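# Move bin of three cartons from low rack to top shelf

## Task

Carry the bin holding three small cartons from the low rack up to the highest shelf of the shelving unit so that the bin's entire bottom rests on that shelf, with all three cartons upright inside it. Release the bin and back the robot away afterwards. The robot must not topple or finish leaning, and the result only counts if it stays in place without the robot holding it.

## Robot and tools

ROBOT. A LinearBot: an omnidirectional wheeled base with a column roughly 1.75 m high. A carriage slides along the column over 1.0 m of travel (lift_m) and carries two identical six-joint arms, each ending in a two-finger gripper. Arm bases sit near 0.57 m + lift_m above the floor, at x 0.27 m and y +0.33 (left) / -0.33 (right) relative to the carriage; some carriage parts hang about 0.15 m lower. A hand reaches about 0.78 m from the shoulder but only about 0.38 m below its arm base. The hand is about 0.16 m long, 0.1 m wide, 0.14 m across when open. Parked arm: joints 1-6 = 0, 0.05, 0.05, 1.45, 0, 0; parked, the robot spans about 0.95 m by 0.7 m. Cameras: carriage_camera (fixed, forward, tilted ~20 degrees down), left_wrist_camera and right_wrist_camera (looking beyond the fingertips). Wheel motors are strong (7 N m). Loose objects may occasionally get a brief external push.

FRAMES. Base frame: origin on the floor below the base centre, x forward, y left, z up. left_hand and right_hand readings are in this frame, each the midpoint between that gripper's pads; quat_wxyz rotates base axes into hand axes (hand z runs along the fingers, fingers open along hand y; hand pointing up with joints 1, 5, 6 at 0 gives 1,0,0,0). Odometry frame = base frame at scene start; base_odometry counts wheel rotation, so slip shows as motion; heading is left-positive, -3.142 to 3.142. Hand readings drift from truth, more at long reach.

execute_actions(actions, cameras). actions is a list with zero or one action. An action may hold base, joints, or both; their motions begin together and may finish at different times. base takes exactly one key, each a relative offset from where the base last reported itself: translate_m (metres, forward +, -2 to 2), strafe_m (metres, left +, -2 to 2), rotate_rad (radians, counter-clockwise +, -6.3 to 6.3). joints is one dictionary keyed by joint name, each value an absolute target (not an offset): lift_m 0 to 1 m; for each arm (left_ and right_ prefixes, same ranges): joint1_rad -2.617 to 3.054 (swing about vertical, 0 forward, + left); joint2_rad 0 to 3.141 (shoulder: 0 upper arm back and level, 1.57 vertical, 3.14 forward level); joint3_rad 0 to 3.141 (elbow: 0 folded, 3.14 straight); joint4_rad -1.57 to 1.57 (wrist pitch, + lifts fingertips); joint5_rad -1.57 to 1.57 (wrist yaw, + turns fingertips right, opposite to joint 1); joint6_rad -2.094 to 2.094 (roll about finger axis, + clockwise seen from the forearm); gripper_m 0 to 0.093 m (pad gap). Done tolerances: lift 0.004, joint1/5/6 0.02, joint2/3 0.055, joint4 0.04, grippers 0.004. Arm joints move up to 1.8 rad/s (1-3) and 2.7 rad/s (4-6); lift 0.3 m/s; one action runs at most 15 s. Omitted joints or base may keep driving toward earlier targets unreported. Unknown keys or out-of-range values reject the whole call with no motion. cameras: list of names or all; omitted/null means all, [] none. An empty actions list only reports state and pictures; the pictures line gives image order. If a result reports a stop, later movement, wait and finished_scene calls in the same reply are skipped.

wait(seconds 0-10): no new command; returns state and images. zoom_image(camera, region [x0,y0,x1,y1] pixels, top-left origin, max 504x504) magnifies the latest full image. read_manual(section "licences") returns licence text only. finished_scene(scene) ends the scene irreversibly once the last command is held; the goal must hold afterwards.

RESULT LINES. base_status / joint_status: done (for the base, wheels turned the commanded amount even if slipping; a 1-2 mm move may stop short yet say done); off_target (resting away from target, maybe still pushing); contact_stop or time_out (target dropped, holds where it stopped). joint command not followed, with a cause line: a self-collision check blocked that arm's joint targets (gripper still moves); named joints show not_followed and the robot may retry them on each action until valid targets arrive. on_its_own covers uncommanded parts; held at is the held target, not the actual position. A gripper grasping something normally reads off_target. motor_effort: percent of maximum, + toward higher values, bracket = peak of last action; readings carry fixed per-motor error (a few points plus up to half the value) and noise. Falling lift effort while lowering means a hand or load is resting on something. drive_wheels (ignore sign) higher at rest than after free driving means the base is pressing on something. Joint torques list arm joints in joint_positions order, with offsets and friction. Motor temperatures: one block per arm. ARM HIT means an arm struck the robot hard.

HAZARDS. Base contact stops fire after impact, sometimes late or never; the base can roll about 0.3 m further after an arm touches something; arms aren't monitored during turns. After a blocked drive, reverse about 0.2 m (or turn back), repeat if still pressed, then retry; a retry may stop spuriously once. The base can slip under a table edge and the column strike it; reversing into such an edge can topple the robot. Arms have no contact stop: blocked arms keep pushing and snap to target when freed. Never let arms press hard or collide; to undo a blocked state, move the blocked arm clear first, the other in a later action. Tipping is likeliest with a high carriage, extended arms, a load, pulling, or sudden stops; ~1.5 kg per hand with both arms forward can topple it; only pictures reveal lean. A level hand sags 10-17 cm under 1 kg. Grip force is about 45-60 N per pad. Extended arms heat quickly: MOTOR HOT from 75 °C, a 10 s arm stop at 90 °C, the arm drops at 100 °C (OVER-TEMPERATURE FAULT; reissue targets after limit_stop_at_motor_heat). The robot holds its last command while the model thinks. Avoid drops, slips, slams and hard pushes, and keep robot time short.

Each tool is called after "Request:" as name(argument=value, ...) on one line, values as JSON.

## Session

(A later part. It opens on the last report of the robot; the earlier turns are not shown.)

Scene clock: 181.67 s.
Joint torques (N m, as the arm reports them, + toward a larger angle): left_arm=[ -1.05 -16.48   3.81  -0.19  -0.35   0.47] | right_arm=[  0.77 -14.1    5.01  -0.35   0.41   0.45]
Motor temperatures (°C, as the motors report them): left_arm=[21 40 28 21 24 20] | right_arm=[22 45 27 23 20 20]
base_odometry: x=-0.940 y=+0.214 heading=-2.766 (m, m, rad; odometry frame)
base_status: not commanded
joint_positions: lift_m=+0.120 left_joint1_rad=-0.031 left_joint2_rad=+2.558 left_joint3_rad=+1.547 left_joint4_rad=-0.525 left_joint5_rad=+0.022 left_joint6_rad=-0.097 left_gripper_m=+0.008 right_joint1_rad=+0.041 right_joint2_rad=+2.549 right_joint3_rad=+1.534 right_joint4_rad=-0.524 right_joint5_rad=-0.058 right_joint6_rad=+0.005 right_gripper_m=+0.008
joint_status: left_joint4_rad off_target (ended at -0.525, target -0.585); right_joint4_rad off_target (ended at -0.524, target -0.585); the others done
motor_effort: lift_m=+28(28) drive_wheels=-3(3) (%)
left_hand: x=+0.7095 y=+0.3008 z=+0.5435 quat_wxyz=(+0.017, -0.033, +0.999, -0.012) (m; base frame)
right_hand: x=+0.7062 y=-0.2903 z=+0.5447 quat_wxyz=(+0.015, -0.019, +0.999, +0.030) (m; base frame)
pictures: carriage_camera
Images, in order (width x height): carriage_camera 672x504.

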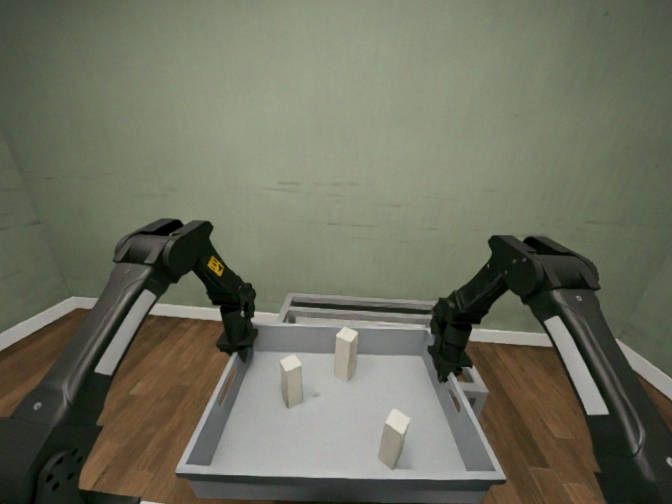

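Request:
execute_actions(actions=[{"base": {"rotate_rad": 3.046}, "joints": {"left_joint2_rad": 2.403, "left_joint3_rad": 1.525, "left_joint4_rad": -0.72, "right_joint2_rad": 2.403, "right_joint3_rad": 1.525, "right_joint4_rad": -0.72}}], cameras=["carriage_camera"])

Request:
execute_actions(actions=[{"base": {"translate_m": 1.9}, "joints": {"lift_m": 0.6, "left_joint2_rad": 2.283, "left_joint3_rad": 1.512, "left_joint4_rad": -0.835, "right_joint2_rad": 2.283, "right_joint3_rad": 1.512, "right_joint4_rad": -0.835}}], cameras=["carriage_camera"])

Scene clock: 191.23 s.
Joint torques (N m, as the arm reports them, + toward a larger angle): left_arm=[ -1.3  -16.09   4.21  -0.36  -0.38   0.39] | right_arm=[  0.51 -13.44   5.43  -0.45   0.46   0.42]
Motor temperatures (°C, as the motors report them): left_arm=[21 42 28 21 24 20] | right_arm=[22 47 28 23 20 20]
base_odometry: x=-0.940 y=+0.214 heading=+0.280 (m, m, rad; odometry frame)
base_status: done
joint_positions: lift_m=+0.120 left_joint1_rad=-0.026 left_joint2_rad=+2.437 left_joint3_rad=+1.535 left_joint4_rad=-0.650 left_joint5_rad=+0.025 left_joint6_rad=-0.091 left_gripper_m=+0.008 right_joint1_rad=+0.045 right_joint2_rad=+2.424 right_joint3_rad=+1.520 right_joint4_rad=-0.653 right_joint5_rad=-0.061 right_joint6_rad=+0.007 right_gripper_m=+0.007
joint_status: left_joint4_rad off_target (ended at -0.650, target -0.720); right_joint4_rad off_target (ended at -0.653, target -0.720); the others done
motor_effort: lift_m=+28(28) drive_wheels=+15(36) (%)
left_hand: x=+0.7048 y=+0.3027 z=+0.5896 quat_wxyz=(+0.009, -0.032, +0.999, -0.013) (m; base frame)
right_hand: x=+0.7004 y=-0.2886 z=+0.5923 quat_wxyz=(+0.006, -0.019, +0.999, +0.031) (m; base frame)
pictures: carriage_camera
Images, in order (width x height): carriage_camera 672x504.

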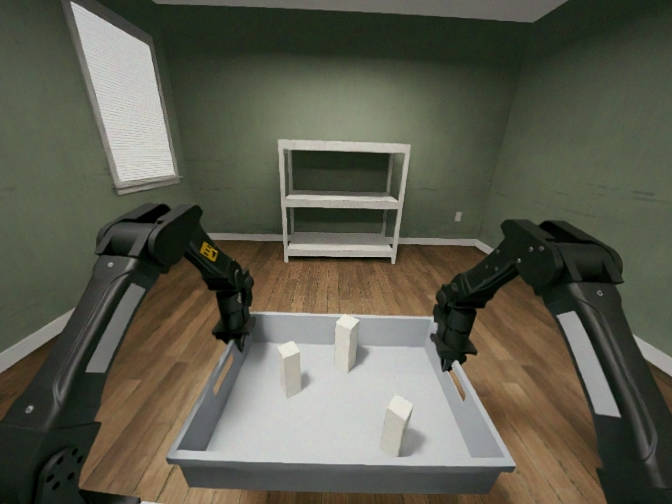

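Scene clock: 197.13 s.
Joint torques (N m, as the arm reports them, + toward a larger angle): left_arm=[ 2.95 -6.23 11.28  2.87 -0.54  0.95] | right_arm=[  3.74 -12.84   9.33   1.11   0.55   0.94]
Motor temperatures (°C, as the motors report them): left_arm=[21 42 28 21 24 20] | right_arm=[22 48 28 23 20 20]
base_odometry: x=+0.856 y=+0.733 heading=+0.283 (m, m, rad; odometry frame)
base_status: translate_m contact_stop (by the wheels' count: +1.870 of +1.900)
joint_positions: lift_m=+0.600 left_joint1_rad=-0.091 left_joint2_rad=+2.219 left_joint3_rad=+1.417 left_joint4_rad=-1.141 left_joint5_rad=+0.040 left_joint6_rad=-0.145 left_gripper_m=+0.008 right_joint1_rad=+0.004 right_joint2_rad=+2.313 right_joint3_rad=+1.444 right_joint4_rad=-0.981 right_joint5_rad=-0.073 right_joint6_rad=-0.048 right_gripper_m=+0.008
joint_status: left_joint2_rad off_target (ended at +2.219, target +2.283); left_joint3_rad off_target (ended at +1.417, target +1.512); left_joint4_rad off_target (ended at -1.141, target -0.835); right_joint3_rad off_target (ended at +1.444, target +1.512); right_joint4_rad off_target (ended at -0.981, target -0.835); the others done
motor_effort: lift_m=+25(37) drive_wheels=+65(115) (%)
left_hand: x=+0.5817 y=+0.2835 z=+1.1469 quat_wxyz=(-0.186, -0.030, +0.982, +0.002) (m; base frame)
right_hand: x=+0.6148 y=-0.3043 z=+1.1098 quat_wxyz=(-0.138, -0.020, +0.989, +0.039) (m; base frame)
pictures: carriage_camera
Images, in order (width x height): carriage_camera 672x504.

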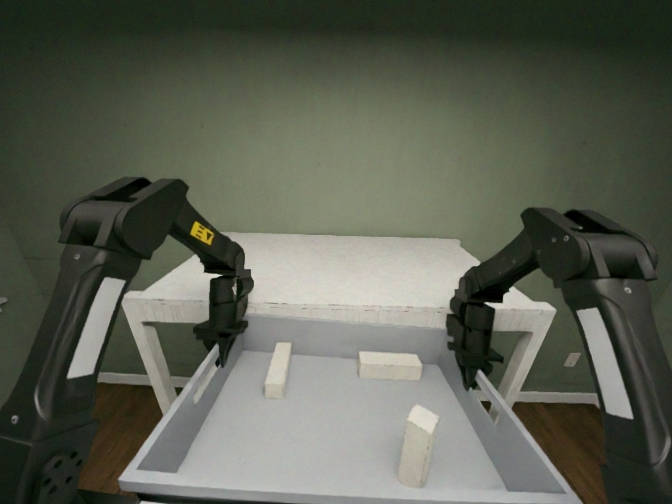

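Request:
execute_actions(actions=[{"base": {"translate_m": -0.3}}], cameras=["carriage_camera"])

Scene clock: 213.40 s.
Joint torques (N m, as the arm reports them, + toward a larger angle): left_arm=[ -0.5  -15.     7.41   0.12  -0.61   0.23] | right_arm=[  1.05 -13.78   6.68  -0.61   0.3    0.44]
Motor temperatures (°C, as the motors report them): left_arm=[21 38 34 26 24 21] | right_arm=[23 50 31 24 20 21]
base_odometry: x=+0.568 y=+0.649 heading=+0.282 (m, m, rad; odometry frame)
base_status: done
joint_positions: lift_m=+0.600 left_joint1_rad=-0.037 left_joint2_rad=+2.315 left_joint3_rad=+1.477 left_joint4_rad=-0.833 left_joint5_rad=+0.047 left_joint6_rad=-0.071 left_gripper_m=+0.008 right_joint1_rad=+0.039 right_joint2_rad=+2.313 right_joint3_rad=+1.492 right_joint4_rad=-0.755 right_joint5_rad=-0.046 right_joint6_rad=+0.007 right_gripper_m=+0.008
joint_status: not commanded
on_its_own: left_joint2_rad moved +0.096 to your old target +2.283; left_joint3_rad moved +0.060 to your old target +1.512; left_joint4_rad moved +0.309 to your old target -0.835
motor_effort: lift_m=+25(25) drive_wheels=-4(42) (%)
left_hand: x=+0.6622 y=+0.2957 z=+1.1074 quat_wxyz=(-0.051, -0.018, +0.998, -0.021) (m; base frame)
right_hand: x=+0.6874 y=-0.2942 z=+1.1100 quat_wxyz=(-0.003, -0.016, +1.000, +0.023) (m; base frame)
pictures: carriage_camera
Images, in order (width x height): carriage_camera 672x504.

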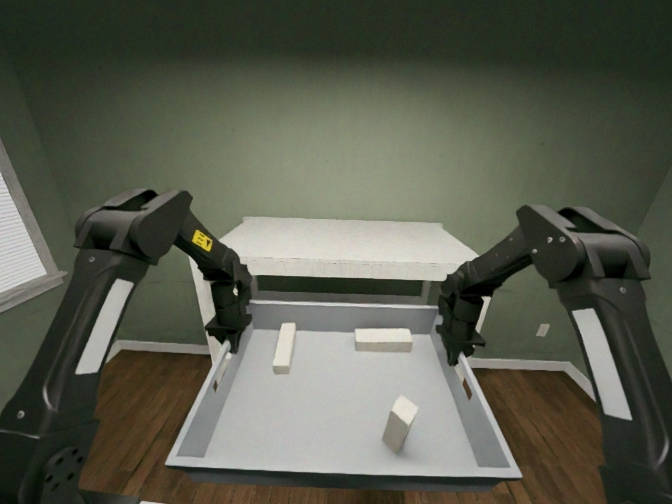

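Request:
execute_actions(actions=[{"joints": {"lift_m": 0.92}}], cameras=["carriage_camera"])

Request:
execute_actions(actions=[{"base": {"translate_m": 0.35}}])

Scene clock: 219.93 s.
Joint torques (N m, as the arm reports them, + toward a larger angle): left_arm=[ -0.6  -15.49   7.4    0.03  -0.63   0.22] | right_arm=[  0.95 -13.53   6.78  -0.61   0.3    0.42]
Motor temperatures (°C, as the motors report them): left_arm=[21 39 34 24 24 21] | right_arm=[23 51 31 24 20 21]
base_odometry: x=+0.568 y=+0.649 heading=+0.282 (m, m, rad; odometry frame)
base_status: not commanded
joint_positions: lift_m=+0.920 left_joint1_rad=-0.037 left_joint2_rad=+2.320 left_joint3_rad=+1.477 left_joint4_rad=-0.825 left_joint5_rad=+0.052 left_joint6_rad=-0.071 left_gripper_m=+0.008 right_joint1_rad=+0.039 right_joint2_rad=+2.311 right_joint3_rad=+1.492 right_joint4_rad=-0.756 right_joint5_rad=-0.042 right_joint6_rad=+0.007 right_gripper_m=+0.008
joint_status: all done
motor_effort: lift_m=+28(33) drive_wheels=-4(4) (%)
left_hand: x=+0.6629 y=+0.2949 z=+1.4250 quat_wxyz=(-0.051, -0.018, +0.998, -0.023) (m; base frame)
right_hand: x=+0.6877 y=-0.2949 z=+1.4307 quat_wxyz=(-0.002, -0.016, +1.000, +0.021) (m; base frame)
pictures: carriage_camera
Images, in order (width x height): carriage_camera 672x504.

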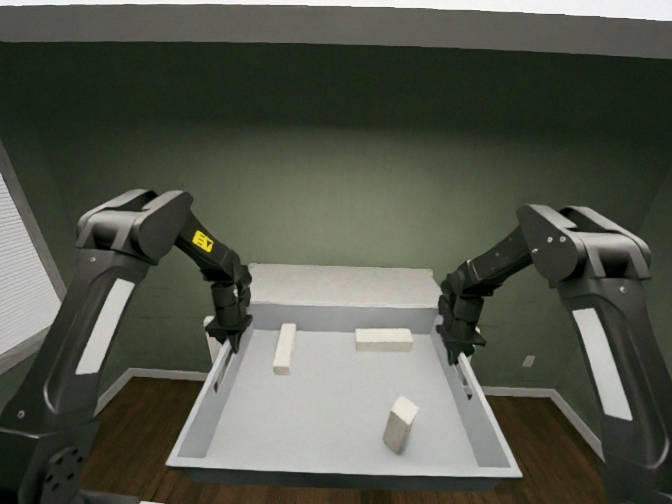

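Scene clock: 222.70 s.
Joint torques (N m, as the arm reports them, + toward a larger angle): left_arm=[ -0.65 -15.51   7.47   0.04  -0.61   0.23] | right_arm=[  1.01 -13.44   6.79  -0.65   0.27   0.43]
Motor temperatures (°C, as the motors report them): left_arm=[21 40 34 24 24 21] | right_arm=[23 51 31 24 20 21]
base_odometry: x=+0.905 y=+0.746 heading=+0.280 (m, m, rad; odometry frame)
base_status: done
joint_positions: lift_m=+0.920 left_joint1_rad=-0.036 left_joint2_rad=+2.320 left_joint3_rad=+1.477 left_joint4_rad=-0.822 left_joint5_rad=+0.052 left_joint6_rad=-0.069 left_gripper_m=+0.008 right_joint1_rad=+0.040 right_joint2_rad=+2.311 right_joint3_rad=+1.492 right_joint4_rad=-0.753 right_joint5_rad=-0.041 right_joint6_rad=+0.008 right_gripper_m=+0.008
joint_status: not commanded
motor_effort: lift_m=+28(28) drive_wheels=+12(30) (%)
left_hand: x=+0.6637 y=+0.2952 z=+1.4249 quat_wxyz=(-0.049, -0.018, +0.998, -0.023) (m; base frame)
right_hand: x=+0.6884 y=-0.2947 z=+1.4307 quat_wxyz=(-0.001, -0.016, +1.000, +0.020) (m; base frame)
pictures: carriage_camera, left_wrist_camera, right_wrist_camera
Images, in order (width x height): carriage_camera 672x504, left_wrist_camera 672x504, right_wrist_camera 672x504.

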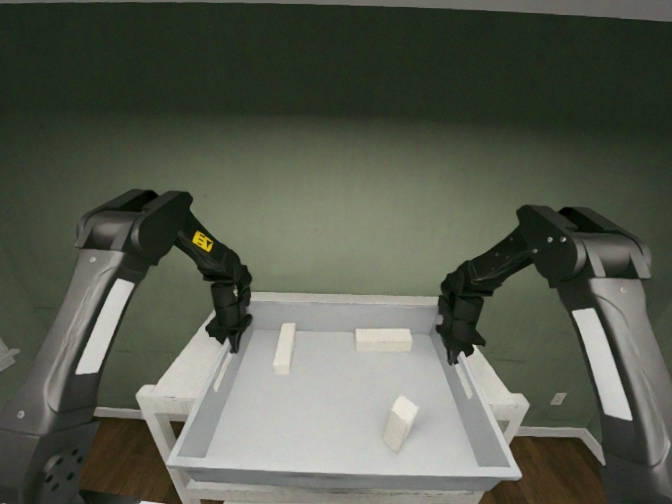

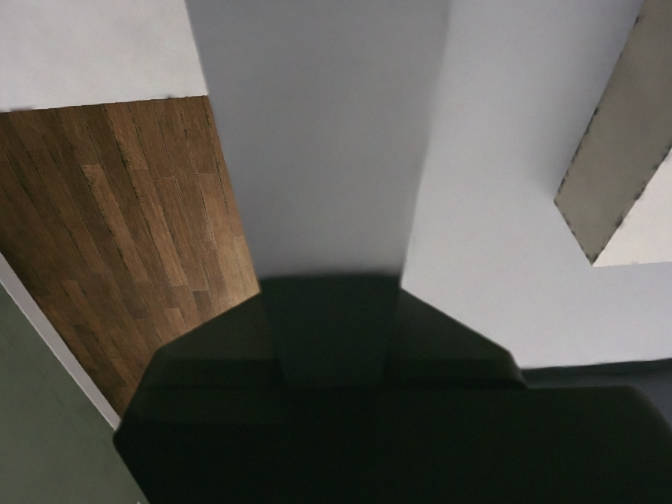

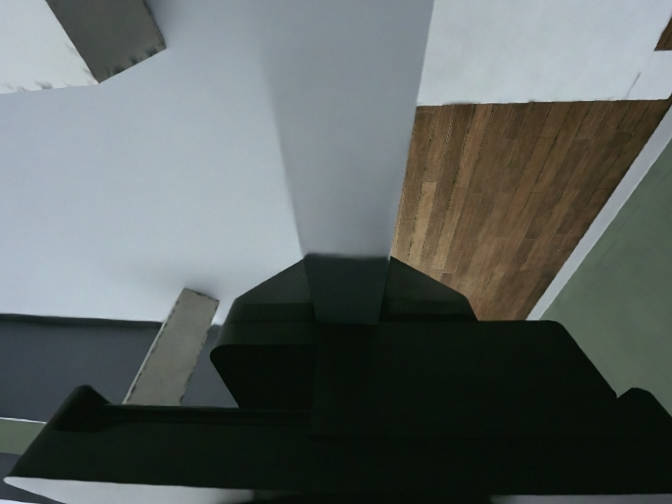

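Request:
execute_actions(actions=[{"base": {"translate_m": 0.28}}])

Scene clock: 232.07 s.
Joint torques (N m, as the arm reports them, + toward a larger angle): left_arm=[ -0.75 -15.5    7.43  -0.03  -0.62   0.19] | right_arm=[  0.82 -13.37   6.77  -0.69   0.28   0.39]
Motor temperatures (°C, as the motors report them): left_arm=[21 41 34 23 24 20] | right_arm=[23 52 31 24 20 21]
base_odometry: x=+1.174 y=+0.823 heading=+0.279 (m, m, rad; odometry frame)
base_status: done
joint_positions: lift_m=+0.920 left_joint1_rad=-0.036 left_joint2_rad=+2.320 left_joint3_rad=+1.477 left_joint4_rad=-0.820 left_joint5_rad=+0.052 left_joint6_rad=-0.069 left_gripper_m=+0.008 right_joint1_rad=+0.041 right_joint2_rad=+2.311 right_joint3_rad=+1.492 right_joint4_rad=-0.750 right_joint5_rad=-0.041 right_joint6_rad=+0.009 right_gripper_m=+0.008
joint_status: not commanded
motor_effort: lift_m=+28(28) drive_wheels=-9(22) (%)
left_hand: x=+0.6643 y=+0.2954 z=+1.4249 quat_wxyz=(-0.048, -0.018, +0.998, -0.023) (m; base frame)
right_hand: x=+0.6890 y=-0.2943 z=+1.4307 quat_wxyz=(+0.000, -0.016, +1.000, +0.021) (m; base frame)
pictures: carriage_camera, left_wrist_camera, right_wrist_camera
Images, in order (width x height): carriage_camera 672x504, left_wrist_camera 672x504, right_wrist_camera 672x504.

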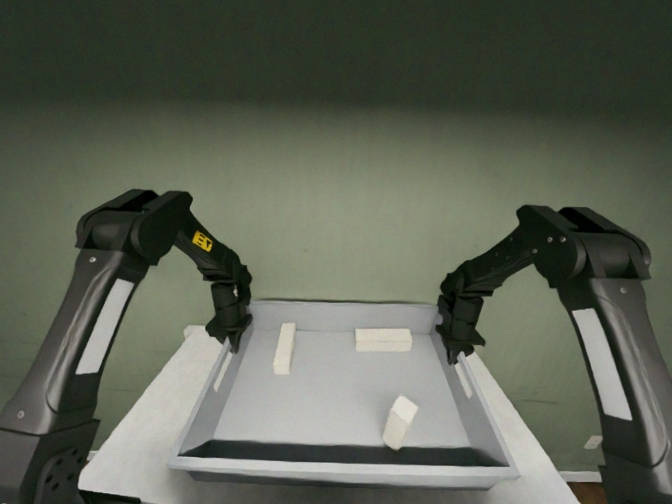

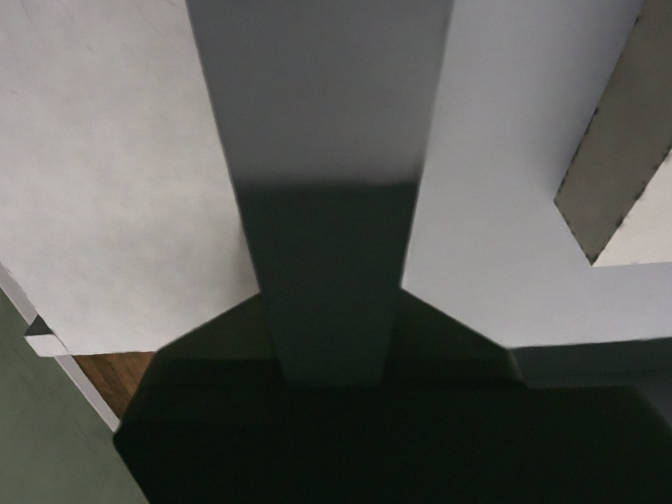

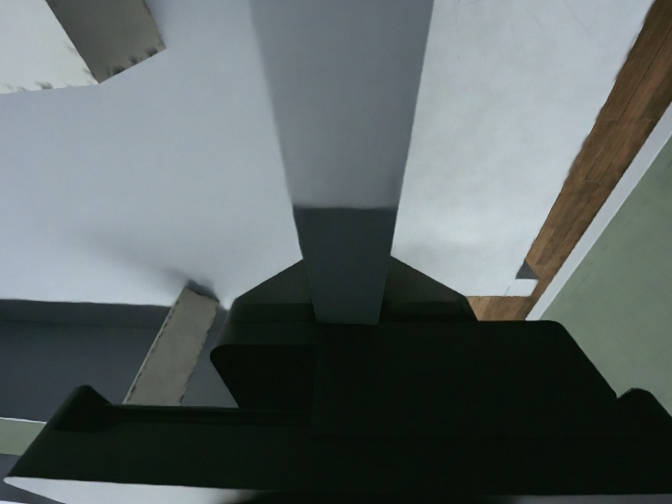

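Request:
execute_actions(actions=[{"base": {"translate_m": 0.06}}], cameras=["left_wrist_camera"])

Request:
execute_actions(actions=[{"joints": {"lift_m": 0.87}}], cameras=["carriage_camera", "left_wrist_camera"])

Scene clock: 239.13 s.
Joint torques (N m, as the arm reports them, + toward a larger angle): left_arm=[ -0.63 -15.48   7.39  -0.04  -0.63   0.2 ] | right_arm=[  0.83 -13.52   6.77  -0.69   0.27   0.41]
Motor temperatures (°C, as the motors report them): left_arm=[21 43 34 23 24 20] | right_arm=[23 53 31 24 20 21]
base_odometry: x=+1.232 y=+0.839 heading=+0.278 (m, m, rad; odometry frame)
base_status: done
joint_positions: lift_m=+0.920 left_joint1_rad=-0.035 left_joint2_rad=+2.320 left_joint3_rad=+1.477 left_joint4_rad=-0.820 left_joint5_rad=+0.052 left_joint6_rad=-0.068 left_gripper_m=+0.008 right_joint1_rad=+0.041 right_joint2_rad=+2.311 right_joint3_rad=+1.492 right_joint4_rad=-0.751 right_joint5_rad=-0.041 right_joint6_rad=+0.010 right_gripper_m=+0.008
joint_status: not commanded
motor_effort: lift_m=+28(27) drive_wheels=-8(18) (%)
left_hand: x=+0.6643 y=+0.2956 z=+1.4249 quat_wxyz=(-0.048, -0.018, +0.998, -0.023) (m; base frame)
right_hand: x=+0.6889 y=-0.2942 z=+1.4307 quat_wxyz=(+0.000, -0.016, +1.000, +0.021) (m; base frame)
pictures: left_wrist_camera
Images, in order (width x height): left_wrist_camera 672x504.

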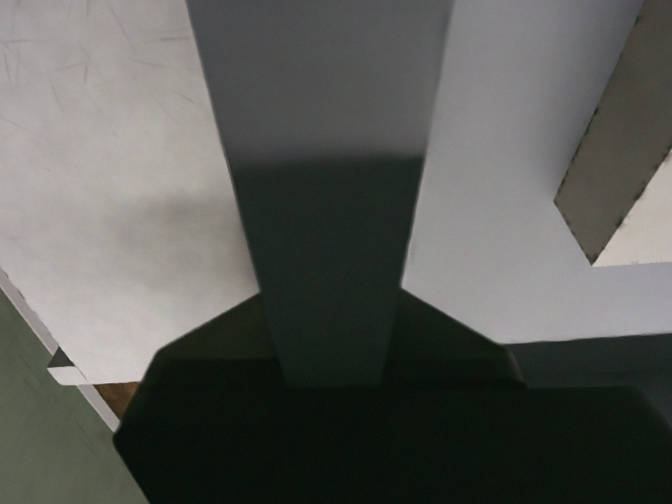

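Scene clock: 239.97 s.
Joint torques (N m, as the arm reports them, + toward a larger angle): left_arm=[ -0.75 -16.18   7.43  -0.03  -0.64   0.2 ] | right_arm=[  0.84 -14.02   6.42  -0.65   0.28   0.39]
Motor temperatures (°C, as the motors report them): left_arm=[21 43 34 23 24 20] | right_arm=[23 53 31 24 20 21]
base_odometry: x=+1.232 y=+0.839 heading=+0.278 (m, m, rad; odometry frame)
base_status: not commanded
joint_positions: lift_m=+0.870 left_joint1_rad=-0.035 left_joint2_rad=+2.329 left_joint3_rad=+1.477 left_joint4_rad=-0.822 left_joint5_rad=+0.052 left_joint6_rad=-0.068 left_gripper_m=+0.008 right_joint1_rad=+0.041 right_joint2_rad=+2.317 right_joint3_rad=+1.492 right_joint4_rad=-0.754 right_joint5_rad=-0.041 right_joint6_rad=+0.010 right_gripper_m=+0.008
joint_status: all done
motor_effort: lift_m=+25(24) drive_wheels=+10(8) (%)
left_hand: x=+0.6621 y=+0.2955 z=+1.3721 quat_wxyz=(-0.053, -0.018, +0.998, -0.023) (m; base frame)
right_hand: x=+0.6868 y=-0.2944 z=+1.3786 quat_wxyz=(-0.005, -0.016, +1.000, +0.020) (m; base frame)
pictures: carriage_camera, left_wrist_camera
Images, in order (width x height): carriage_camera 672x504, left_wrist_camera 672x504.

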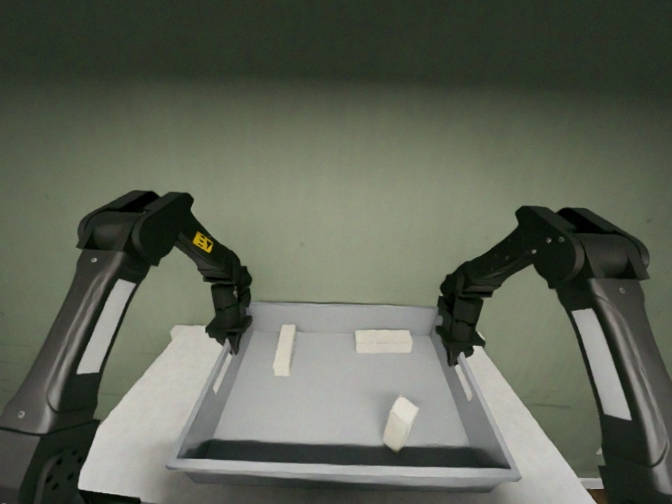

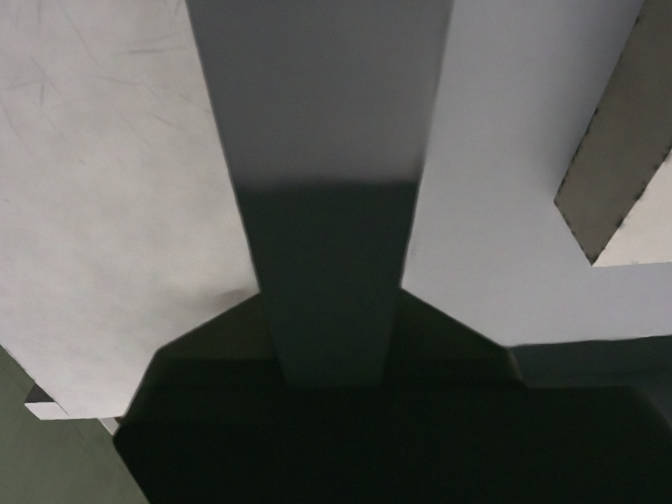

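Not yet touching. Lowering further in small steps.

Request:
execute_actions(actions=[{"joints": {"lift_m": 0.84}}], cameras=[])

Request:
execute_actions(actions=[{"joints": {"lift_m": 0.815}}], cameras=["carriage_camera", "left_wrist_camera"])

Scene clock: 243.27 s.
Joint torques (N m, as the arm reports them, + toward a larger angle): left_arm=[ -0.65 -16.23   7.27   0.02  -0.64   0.17] | right_arm=[  0.74 -13.95   6.69  -0.61   0.29   0.41]
Motor temperatures (°C, as the motors report them): left_arm=[21 43 34 22 25 20] | right_arm=[23 54 32 24 20 21]
base_odometry: x=+1.232 y=+0.839 heading=+0.278 (m, m, rad; odometry frame)
base_status: not commanded
joint_positions: lift_m=+0.840 left_joint1_rad=-0.035 left_joint2_rad=+2.329 left_joint3_rad=+1.477 left_joint4_rad=-0.822 left_joint5_rad=+0.053 left_joint6_rad=-0.068 left_gripper_m=+0.008 right_joint1_rad=+0.041 right_joint2_rad=+2.317 right_joint3_rad=+1.492 right_joint4_rad=-0.754 right_joint5_rad=-0.041 right_joint6_rad=+0.010 right_gripper_m=+0.008
joint_status: all done
motor_effort: lift_m=+25(25) drive_wheels=-8(8) (%)
left_hand: x=+0.6621 y=+0.2955 z=+1.3420 quat_wxyz=(-0.053, -0.018, +0.998, -0.024) (m; base frame)
right_hand: x=+0.6868 y=-0.2944 z=+1.3484 quat_wxyz=(-0.005, -0.016, +1.000, +0.020) (m; base frame)
pictures: none
No camera images: the call's "cameras" was empty. Leave "cameras" out to get every camera's image.

Scene clock: 243.87 s.
Joint torques (N m, as the arm reports them, + toward a larger angle): left_arm=[ -0.69 -15.38   7.27   0.25  -0.59   0.11] | right_arm=[  0.82 -14.09   6.51  -0.37   0.39   0.34]
Motor temperatures (°C, as the motors report them): left_arm=[21 43 34 22 25 20] | right_arm=[23 54 32 24 20 21]
base_odometry: x=+1.232 y=+0.839 heading=+0.278 (m, m, rad; odometry frame)
base_status: not commanded
joint_positions: lift_m=+0.815 left_joint1_rad=-0.035 left_joint2_rad=+2.319 left_joint3_rad=+1.479 left_joint4_rad=-0.848 left_joint5_rad=+0.047 left_joint6_rad=-0.063 left_gripper_m=+0.008 right_joint1_rad=+0.041 right_joint2_rad=+2.319 right_joint3_rad=+1.493 right_joint4_rad=-0.793 right_joint5_rad=-0.050 right_joint6_rad=+0.018 right_gripper_m=+0.008
joint_status: all done
motor_effort: lift_m=+24(25) drive_wheels=-8(8) (%)
left_hand: x=+0.6587 y=+0.2966 z=+1.3218 quat_wxyz=(-0.060, -0.015, +0.998, -0.021) (m; base frame)
right_hand: x=+0.6772 y=-0.2932 z=+1.3233 quat_wxyz=(-0.025, -0.011, +0.999, +0.024) (m; base frame)
pictures: carriage_camera, left_wrist_camera
Images, in order (width x height): carriage_camera 672x504, left_wrist_camera 672x504.

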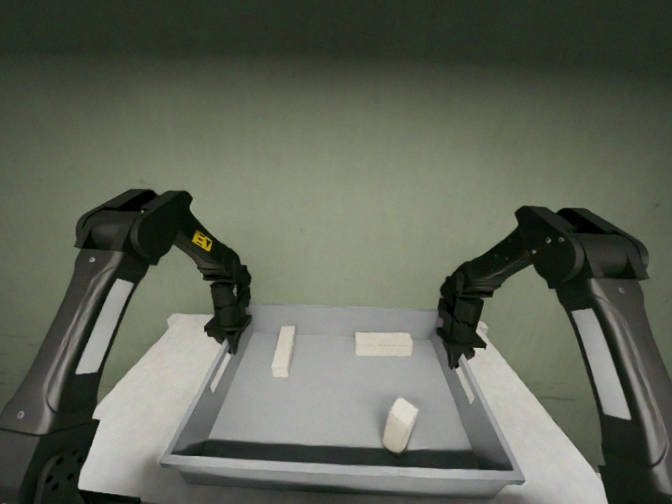

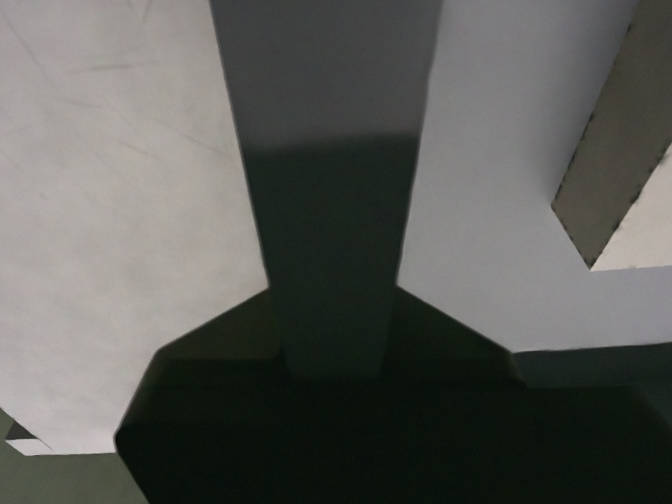

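The front edge is touching. A bit lower, then release.

Request:
execute_actions(actions=[{"joints": {"lift_m": 0.8}}], cameras=[])

Request:
execute_actions(actions=[{"joints": {"left_gripper_m": 0.09, "right_gripper_m": 0.09}}], cameras=["carriage_camera"])

Scene clock: 247.10 s.
Joint torques (N m, as the arm reports them, + toward a larger angle): left_arm=[ -0.72 -14.29   7.11   0.45  -0.53   0.07] | right_arm=[  0.8  -13.7    6.45  -0.02   0.42   0.26]
Motor temperatures (°C, as the motors report them): left_arm=[21 44 34 22 25 20] | right_arm=[23 54 32 24 20 20]
base_odometry: x=+1.232 y=+0.839 heading=+0.278 (m, m, rad; odometry frame)
base_status: not commanded
joint_positions: lift_m=+0.800 left_joint1_rad=-0.035 left_joint2_rad=+2.308 left_joint3_rad=+1.479 left_joint4_rad=-0.873 left_joint5_rad=+0.042 left_joint6_rad=-0.058 left_gripper_m=+0.008 right_joint1_rad=+0.041 right_joint2_rad=+2.318 right_joint3_rad=+1.493 right_joint4_rad=-0.832 right_joint5_rad=-0.058 right_joint6_rad=+0.025 right_gripper_m=+0.008
joint_status: all done
motor_effort: lift_m=+24(28) drive_wheels=-8(8) (%)
left_hand: x=+0.6546 y=+0.2976 z=+1.3115 quat_wxyz=(-0.067, -0.013, +0.998, -0.018) (m; base frame)
right_hand: x=+0.6680 y=-0.2922 z=+1.3095 quat_wxyz=(-0.044, -0.007, +0.999, +0.027) (m; base frame)
pictures: none
No camera images: the call's "cameras" was empty. Leave "cameras" out to get every camera's image.

Scene clock: 247.80 s.
Joint torques (N m, as the arm reports them, + toward a larger angle): left_arm=[ -0.23 -14.09   7.25   0.23  -0.22   0.08] | right_arm=[  0.68 -12.41   6.66   0.01   0.02   0.06]
Motor temperatures (°C, as the motors report them): left_arm=[21 44 34 22 24 20] | right_arm=[23 54 32 24 20 20]
base_odometry: x=+1.232 y=+0.839 heading=+0.278 (m, m, rad; odometry frame)
base_status: not commanded
joint_positions: lift_m=+0.800 left_joint1_rad=-0.042 left_joint2_rad=+2.304 left_joint3_rad=+1.479 left_joint4_rad=-0.847 left_joint5_rad=+0.008 left_joint6_rad=-0.057 left_gripper_m=+0.090 right_joint1_rad=+0.043 right_joint2_rad=+2.297 right_joint3_rad=+1.493 right_joint4_rad=-0.832 right_joint5_rad=-0.013 right_joint6_rad=+0.044 right_gripper_m=+0.090
joint_status: all done
motor_effort: lift_m=+24(24) drive_wheels=+10(8) (%)
left_hand: x=+0.6619 y=+0.3007 z=+1.3122 quat_wxyz=(-0.051, -0.008, +0.999, -0.002) (m; base frame)
right_hand: x=+0.6722 y=-0.2990 z=+1.3170 quat_wxyz=(-0.033, +0.001, +0.999, +0.005) (m; base frame)
pictures: carriage_camera
Images, in order (width x height): carriage_camera 672x504.

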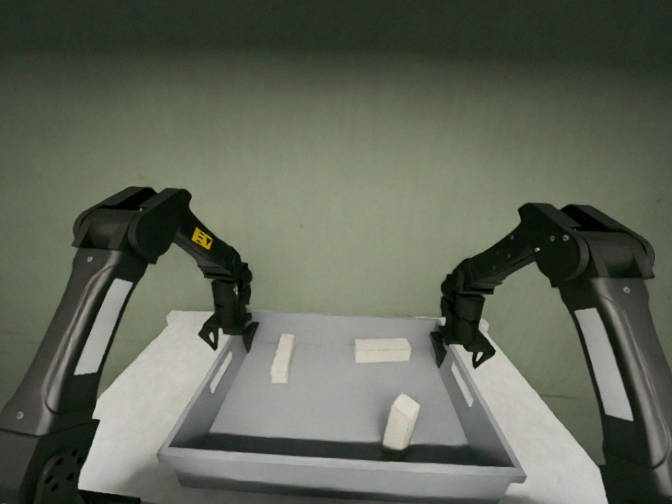

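Request:
execute_actions(actions=[{"joints": {"lift_m": 0.92}}], cameras=[])

Request:
execute_actions(actions=[{"joints": {"left_joint1_rad": 0, "left_joint2_rad": 0.05, "left_joint3_rad": 0.05, "left_joint4_rad": 1.45, "left_joint5_rad": 0, "left_joint6_rad": 0, "right_joint1_rad": 0, "right_joint2_rad": 0.05, "right_joint3_rad": 0.05, "right_joint4_rad": 1.45, "right_joint5_rad": 0, "right_joint6_rad": 0}}], cameras=["carriage_camera"])

Scene clock: 253.37 s.
Joint torques (N m, as the arm reports them, + toward a larger angle): left_arm=[ -0.25 -12.93   6.68   0.26  -0.21   0.06] | right_arm=[  0.68 -11.47   6.27   0.11   0.02   0.07]
Motor temperatures (°C, as the motors report them): left_arm=[21 44 34 22 24 20] | right_arm=[23 54 32 24 20 20]
base_odometry: x=+1.232 y=+0.839 heading=+0.278 (m, m, rad; odometry frame)
base_status: not commanded
joint_positions: lift_m=+0.920 left_joint1_rad=-0.042 left_joint2_rad=+2.290 left_joint3_rad=+1.490 left_joint4_rad=-0.840 left_joint5_rad=+0.007 left_joint6_rad=-0.056 left_gripper_m=+0.090 right_joint1_rad=+0.043 right_joint2_rad=+2.286 right_joint3_rad=+1.500 right_joint4_rad=-0.834 right_joint5_rad=-0.012 right_joint6_rad=+0.045 right_gripper_m=+0.090
joint_status: all done
motor_effort: lift_m=+26(30) drive_wheels=+10(8) (%)
left_hand: x=+0.6704 y=+0.3005 z=+1.4391 quat_wxyz=(-0.035, -0.008, +0.999, -0.002) (m; base frame)
right_hand: x=+0.6763 y=-0.2990 z=+1.4423 quat_wxyz=(-0.025, +0.001, +1.000, +0.005) (m; base frame)
pictures: none
No camera images: the call's "cameras" was empty. Leave "cameras" out to get every camera's image.

Scene clock: 255.50 s.
Joint torques (N m, as the arm reports them, + toward a larger angle): left_arm=[ 0.21  4.03  3.41 -0.46 -0.19  0.09] | right_arm=[ 0.31  3.29  4.32 -0.35 -0.01  0.01]
Motor temperatures (°C, as the motors report them): left_arm=[21 43 34 22 24 20] | right_arm=[23 53 32 24 20 20]
base_odometry: x=+1.232 y=+0.839 heading=+0.278 (m, m, rad; odometry frame)
base_status: not commanded
joint_positions: lift_m=+0.920 left_joint1_rad=+0.001 left_joint2_rad=+0.058 left_joint3_rad=+0.075 left_joint4_rad=+1.457 left_joint5_rad=+0.004 left_joint6_rad=-0.006 left_gripper_m=+0.090 right_joint1_rad=-0.003 right_joint2_rad=+0.063 right_joint3_rad=+0.069 right_joint4_rad=+1.458 right_joint5_rad=-0.008 right_joint6_rad=+0.002 right_gripper_m=+0.090
joint_status: all done
motor_effort: lift_m=+26(26) drive_wheels=-8(9) (%)
left_hand: x=+0.3044 y=+0.3173 z=+1.9438 quat_wxyz=(+0.999, +0.002, +0.049, -0.003) (m; base frame)
right_hand: x=+0.3076 y=-0.3167 z=+1.9421 quat_wxyz=(+0.999, -0.004, +0.053, +0.000) (m; base frame)
pictures: carriage_camera
Images, in order (width x height): carriage_camera 672x504.

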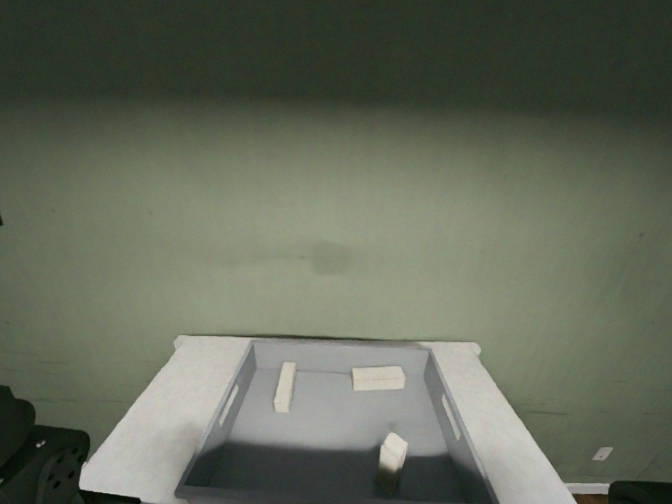

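Request:
zoom_image(camera="carriage_camera", region=[160, 320, 510, 504])

Region (160, 320, 510, 504) of carriage_camera's 672x504 image, scaled by 1.440, with more detail than that image has; it fills the top 265 rows of this view, and the rest is white.

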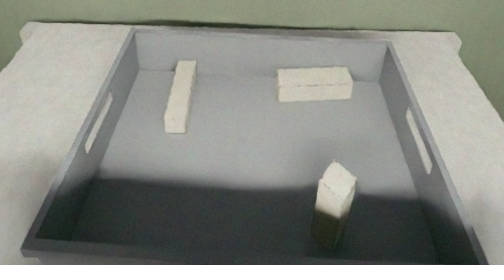

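Request:
execute_actions(actions=[{"joints": {"lift_m": 0.95, "left_joint1_rad": -0.393, "left_joint2_rad": 2.516, "left_joint3_rad": 1.77, "left_joint4_rad": -0.825, "left_joint5_rad": 0, "left_joint6_rad": -0.393, "left_gripper_m": 0.08}}], cameras=["carriage_camera", "left_wrist_camera"])

Scene clock: 339.90 s.
Joint torques (N m, as the arm reports them, + toward a larger angle): left_arm=[ -0.06 -15.13   6.95   0.29  -0.19  -0.04] | right_arm=[ 0.33  3.22  5.06 -0.34 -0.02  0.  ]
Motor temperatures (°C, as the motors report them): left_arm=[21 29 29 22 24 20] | right_arm=[22 35 30 23 20 20]
base_odometry: x=+1.232 y=+0.839 heading=+0.278 (m, m, rad; odometry frame)
base_status: not commanded
joint_positions: lift_m=+0.950 left_joint1_rad=-0.387 left_joint2_rad=+2.525 left_joint3_rad=+1.746 left_joint4_rad=-0.823 left_joint5_rad=+0.003 left_joint6_rad=-0.387 left_gripper_m=+0.080 right_joint1_rad=-0.003 right_joint2_rad=+0.063 right_joint3_rad=+0.060 right_joint4_rad=+1.455 right_joint5_rad=-0.008 right_joint6_rad=+0.002 right_gripper_m=+0.090
joint_status: all done
motor_effort: lift_m=+27(34) drive_wheels=+10(7) (%)
left_hand: x=+0.6914 y=+0.1500 z=+1.4269 quat_wxyz=(-0.015, +0.000, +1.000, +0.004) (m; base frame)
right_hand: x=+0.3111 y=-0.3167 z=+1.9694 quat_wxyz=(+0.998, -0.004, +0.060, +0.000) (m; base frame)
pictures: carriage_camera, left_wrist_camera
Images, in order (width x height): carriage_camera 672x504, left_wrist_camera 672x504.

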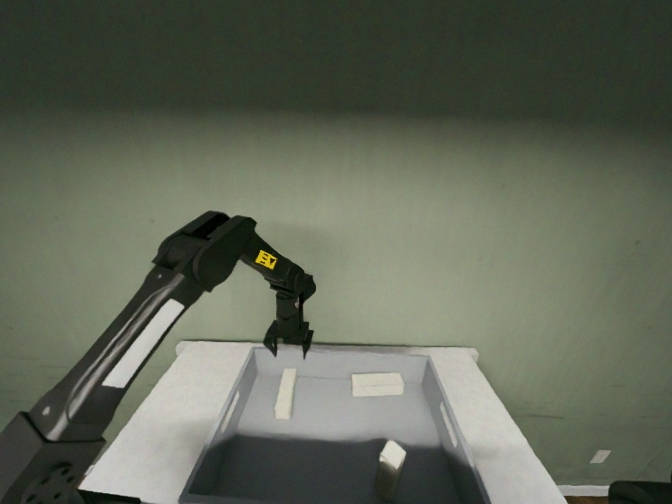

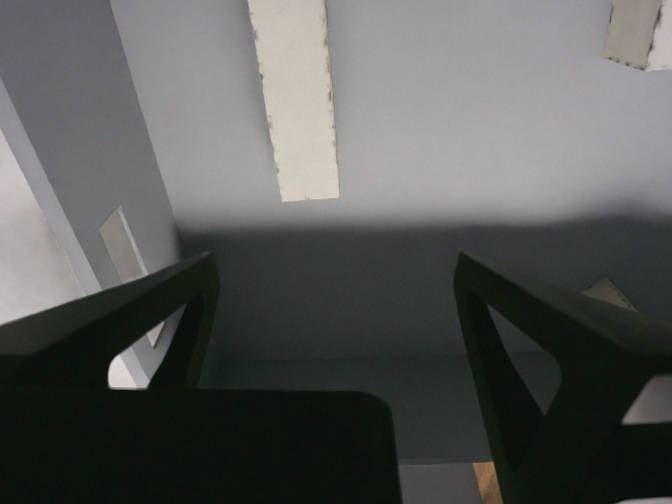

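Request:
execute_actions(actions=[{"joints": {"lift_m": 0.87, "left_joint1_rad": -0.35, "left_joint6_rad": -0.35}}], cameras=["carriage_camera", "left_wrist_camera"])

Scene clock: 345.67 s.
Joint torques (N m, as the arm reports them, + toward a larger angle): left_arm=[  0.03 -14.74   6.92   0.29  -0.18   0.04] | right_arm=[ 0.29  3.22  5.17 -0.31 -0.03  0.01]
Motor temperatures (°C, as the motors report them): left_arm=[21 32 30 22 24 20] | right_arm=[22 34 30 23 20 20]
base_odometry: x=+1.232 y=+0.839 heading=+0.278 (m, m, rad; odometry frame)
base_status: not commanded
joint_positions: lift_m=+0.870 left_joint1_rad=-0.349 left_joint2_rad=+2.523 left_joint3_rad=+1.746 left_joint4_rad=-0.824 left_joint5_rad=+0.002 left_joint6_rad=-0.354 left_gripper_m=+0.080 right_joint1_rad=-0.003 right_joint2_rad=+0.063 right_joint3_rad=+0.060 right_joint4_rad=+1.453 right_joint5_rad=-0.008 right_joint6_rad=+0.002 right_gripper_m=+0.090
joint_status: all done
motor_effort: lift_m=+23(22) drive_wheels=+9(10) (%)
left_hand: x=+0.6977 y=+0.1655 z=+1.3485 quat_wxyz=(-0.014, -0.002, +1.000, +0.004) (m; base frame)
right_hand: x=+0.3115 y=-0.3167 z=+1.8898 quat_wxyz=(+0.998, -0.004, +0.060, +0.000) (m; base frame)
pictures: carriage_camera, left_wrist_camera
Images, in order (width x height): carriage_camera 672x504, left_wrist_camera 672x504.

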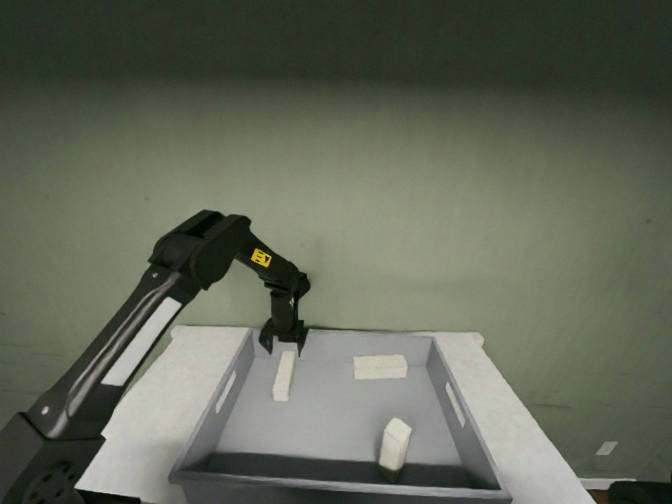

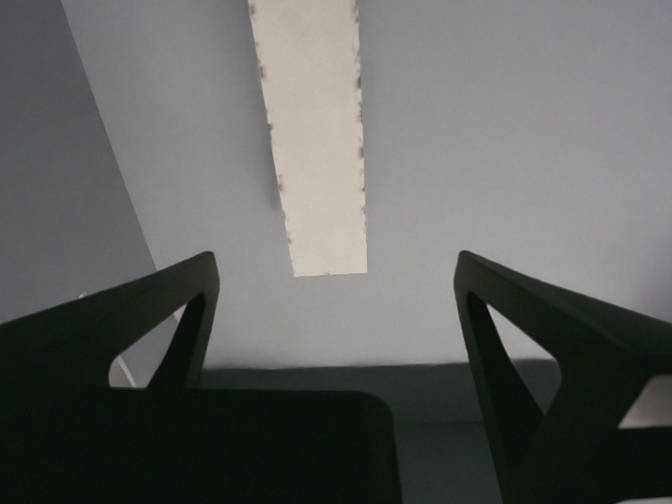

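Request:
execute_actions(actions=[{"joints": {"lift_m": 0.83}}], cameras=["carriage_camera", "left_wrist_camera"])

Scene clock: 353.93 s.
Joint torques (N m, as the arm reports them, + toward a larger angle): left_arm=[  0.23 -15.17   6.89   0.25  -0.19   0.04] | right_arm=[ 0.32  3.15  5.14 -0.29 -0.02  0.01]
Motor temperatures (°C, as the motors report them): left_arm=[21 35 31 22 24 20] | right_arm=[22 34 30 23 20 20]
base_odometry: x=+1.232 y=+0.839 heading=+0.278 (m, m, rad; odometry frame)
base_status: not commanded
joint_positions: lift_m=+0.830 left_joint1_rad=-0.349 left_joint2_rad=+2.528 left_joint3_rad=+1.746 left_joint4_rad=-0.825 left_joint5_rad=+0.002 left_joint6_rad=-0.354 left_gripper_m=+0.080 right_joint1_rad=-0.003 right_joint2_rad=+0.063 right_joint3_rad=+0.058 right_joint4_rad=+1.452 right_joint5_rad=-0.008 right_joint6_rad=+0.002 right_gripper_m=+0.090
joint_status: all done
motor_effort: lift_m=+23(23) drive_wheels=+9(10) (%)
left_hand: x=+0.6963 y=+0.1660 z=+1.3060 quat_wxyz=(-0.017, -0.002, +1.000, +0.005) (m; base frame)
right_hand: x=+0.3123 y=-0.3167 z=+1.8493 quat_wxyz=(+0.998, -0.004, +0.062, +0.000) (m; base frame)
pictures: carriage_camera, left_wrist_camera
Images, in order (width x height): carriage_camera 672x504, left_wrist_camera 672x504.

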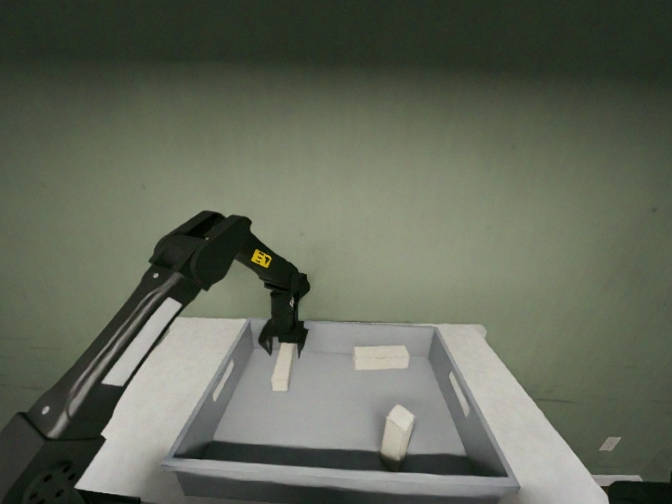

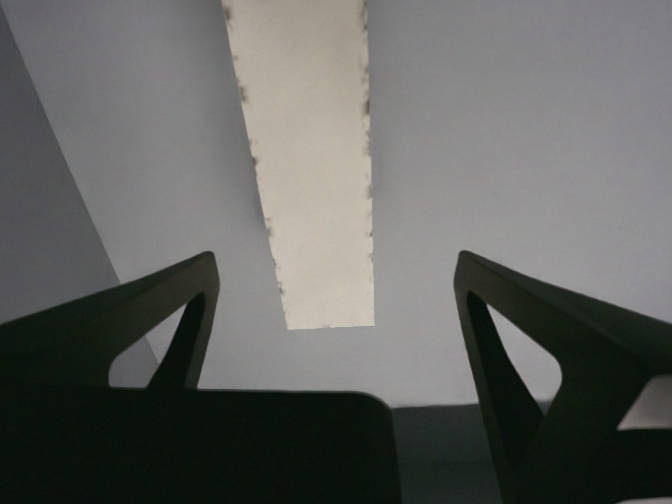

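Request:
execute_actions(actions=[{"joints": {"lift_m": 0.795}}], cameras=["carriage_camera", "left_wrist_camera"])

Scene clock: 358.50 s.
Joint torques (N m, as the arm reports them, + toward a larger angle): left_arm=[  0.31 -15.18   6.85   0.27  -0.18   0.03] | right_arm=[ 0.32  3.18  5.06 -0.27 -0.02  0.01]
Motor temperatures (°C, as the motors report them): left_arm=[21 36 31 22 24 20] | right_arm=[22 33 30 23 20 20]
base_odometry: x=+1.232 y=+0.839 heading=+0.278 (m, m, rad; odometry frame)
base_status: not commanded
joint_positions: lift_m=+0.795 left_joint1_rad=-0.349 left_joint2_rad=+2.528 left_joint3_rad=+1.746 left_joint4_rad=-0.825 left_joint5_rad=+0.002 left_joint6_rad=-0.354 left_gripper_m=+0.080 right_joint1_rad=-0.003 right_joint2_rad=+0.063 right_joint3_rad=+0.058 right_joint4_rad=+1.451 right_joint5_rad=-0.008 right_joint6_rad=+0.002 right_gripper_m=+0.090
joint_status: all done
motor_effort: lift_m=+23(23) drive_wheels=+10(9) (%)
left_hand: x=+0.6962 y=+0.1661 z=+1.2711 quat_wxyz=(-0.018, -0.002, +1.000, +0.005) (m; base frame)
right_hand: x=+0.3124 y=-0.3167 z=+1.8143 quat_wxyz=(+0.998, -0.004, +0.062, +0.000) (m; base frame)
pictures: carriage_camera, left_wrist_camera
Images, in order (width x height): carriage_camera 672x504, left_wrist_camera 672x504.

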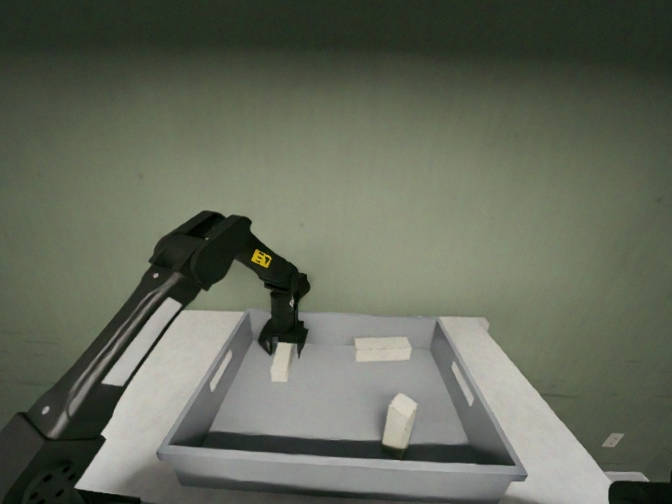

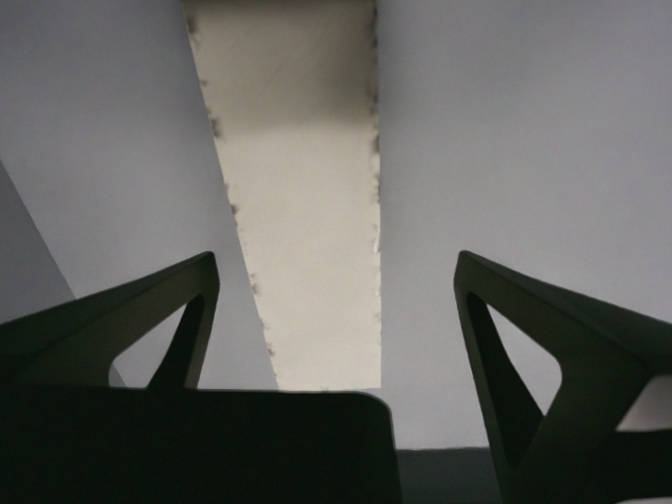

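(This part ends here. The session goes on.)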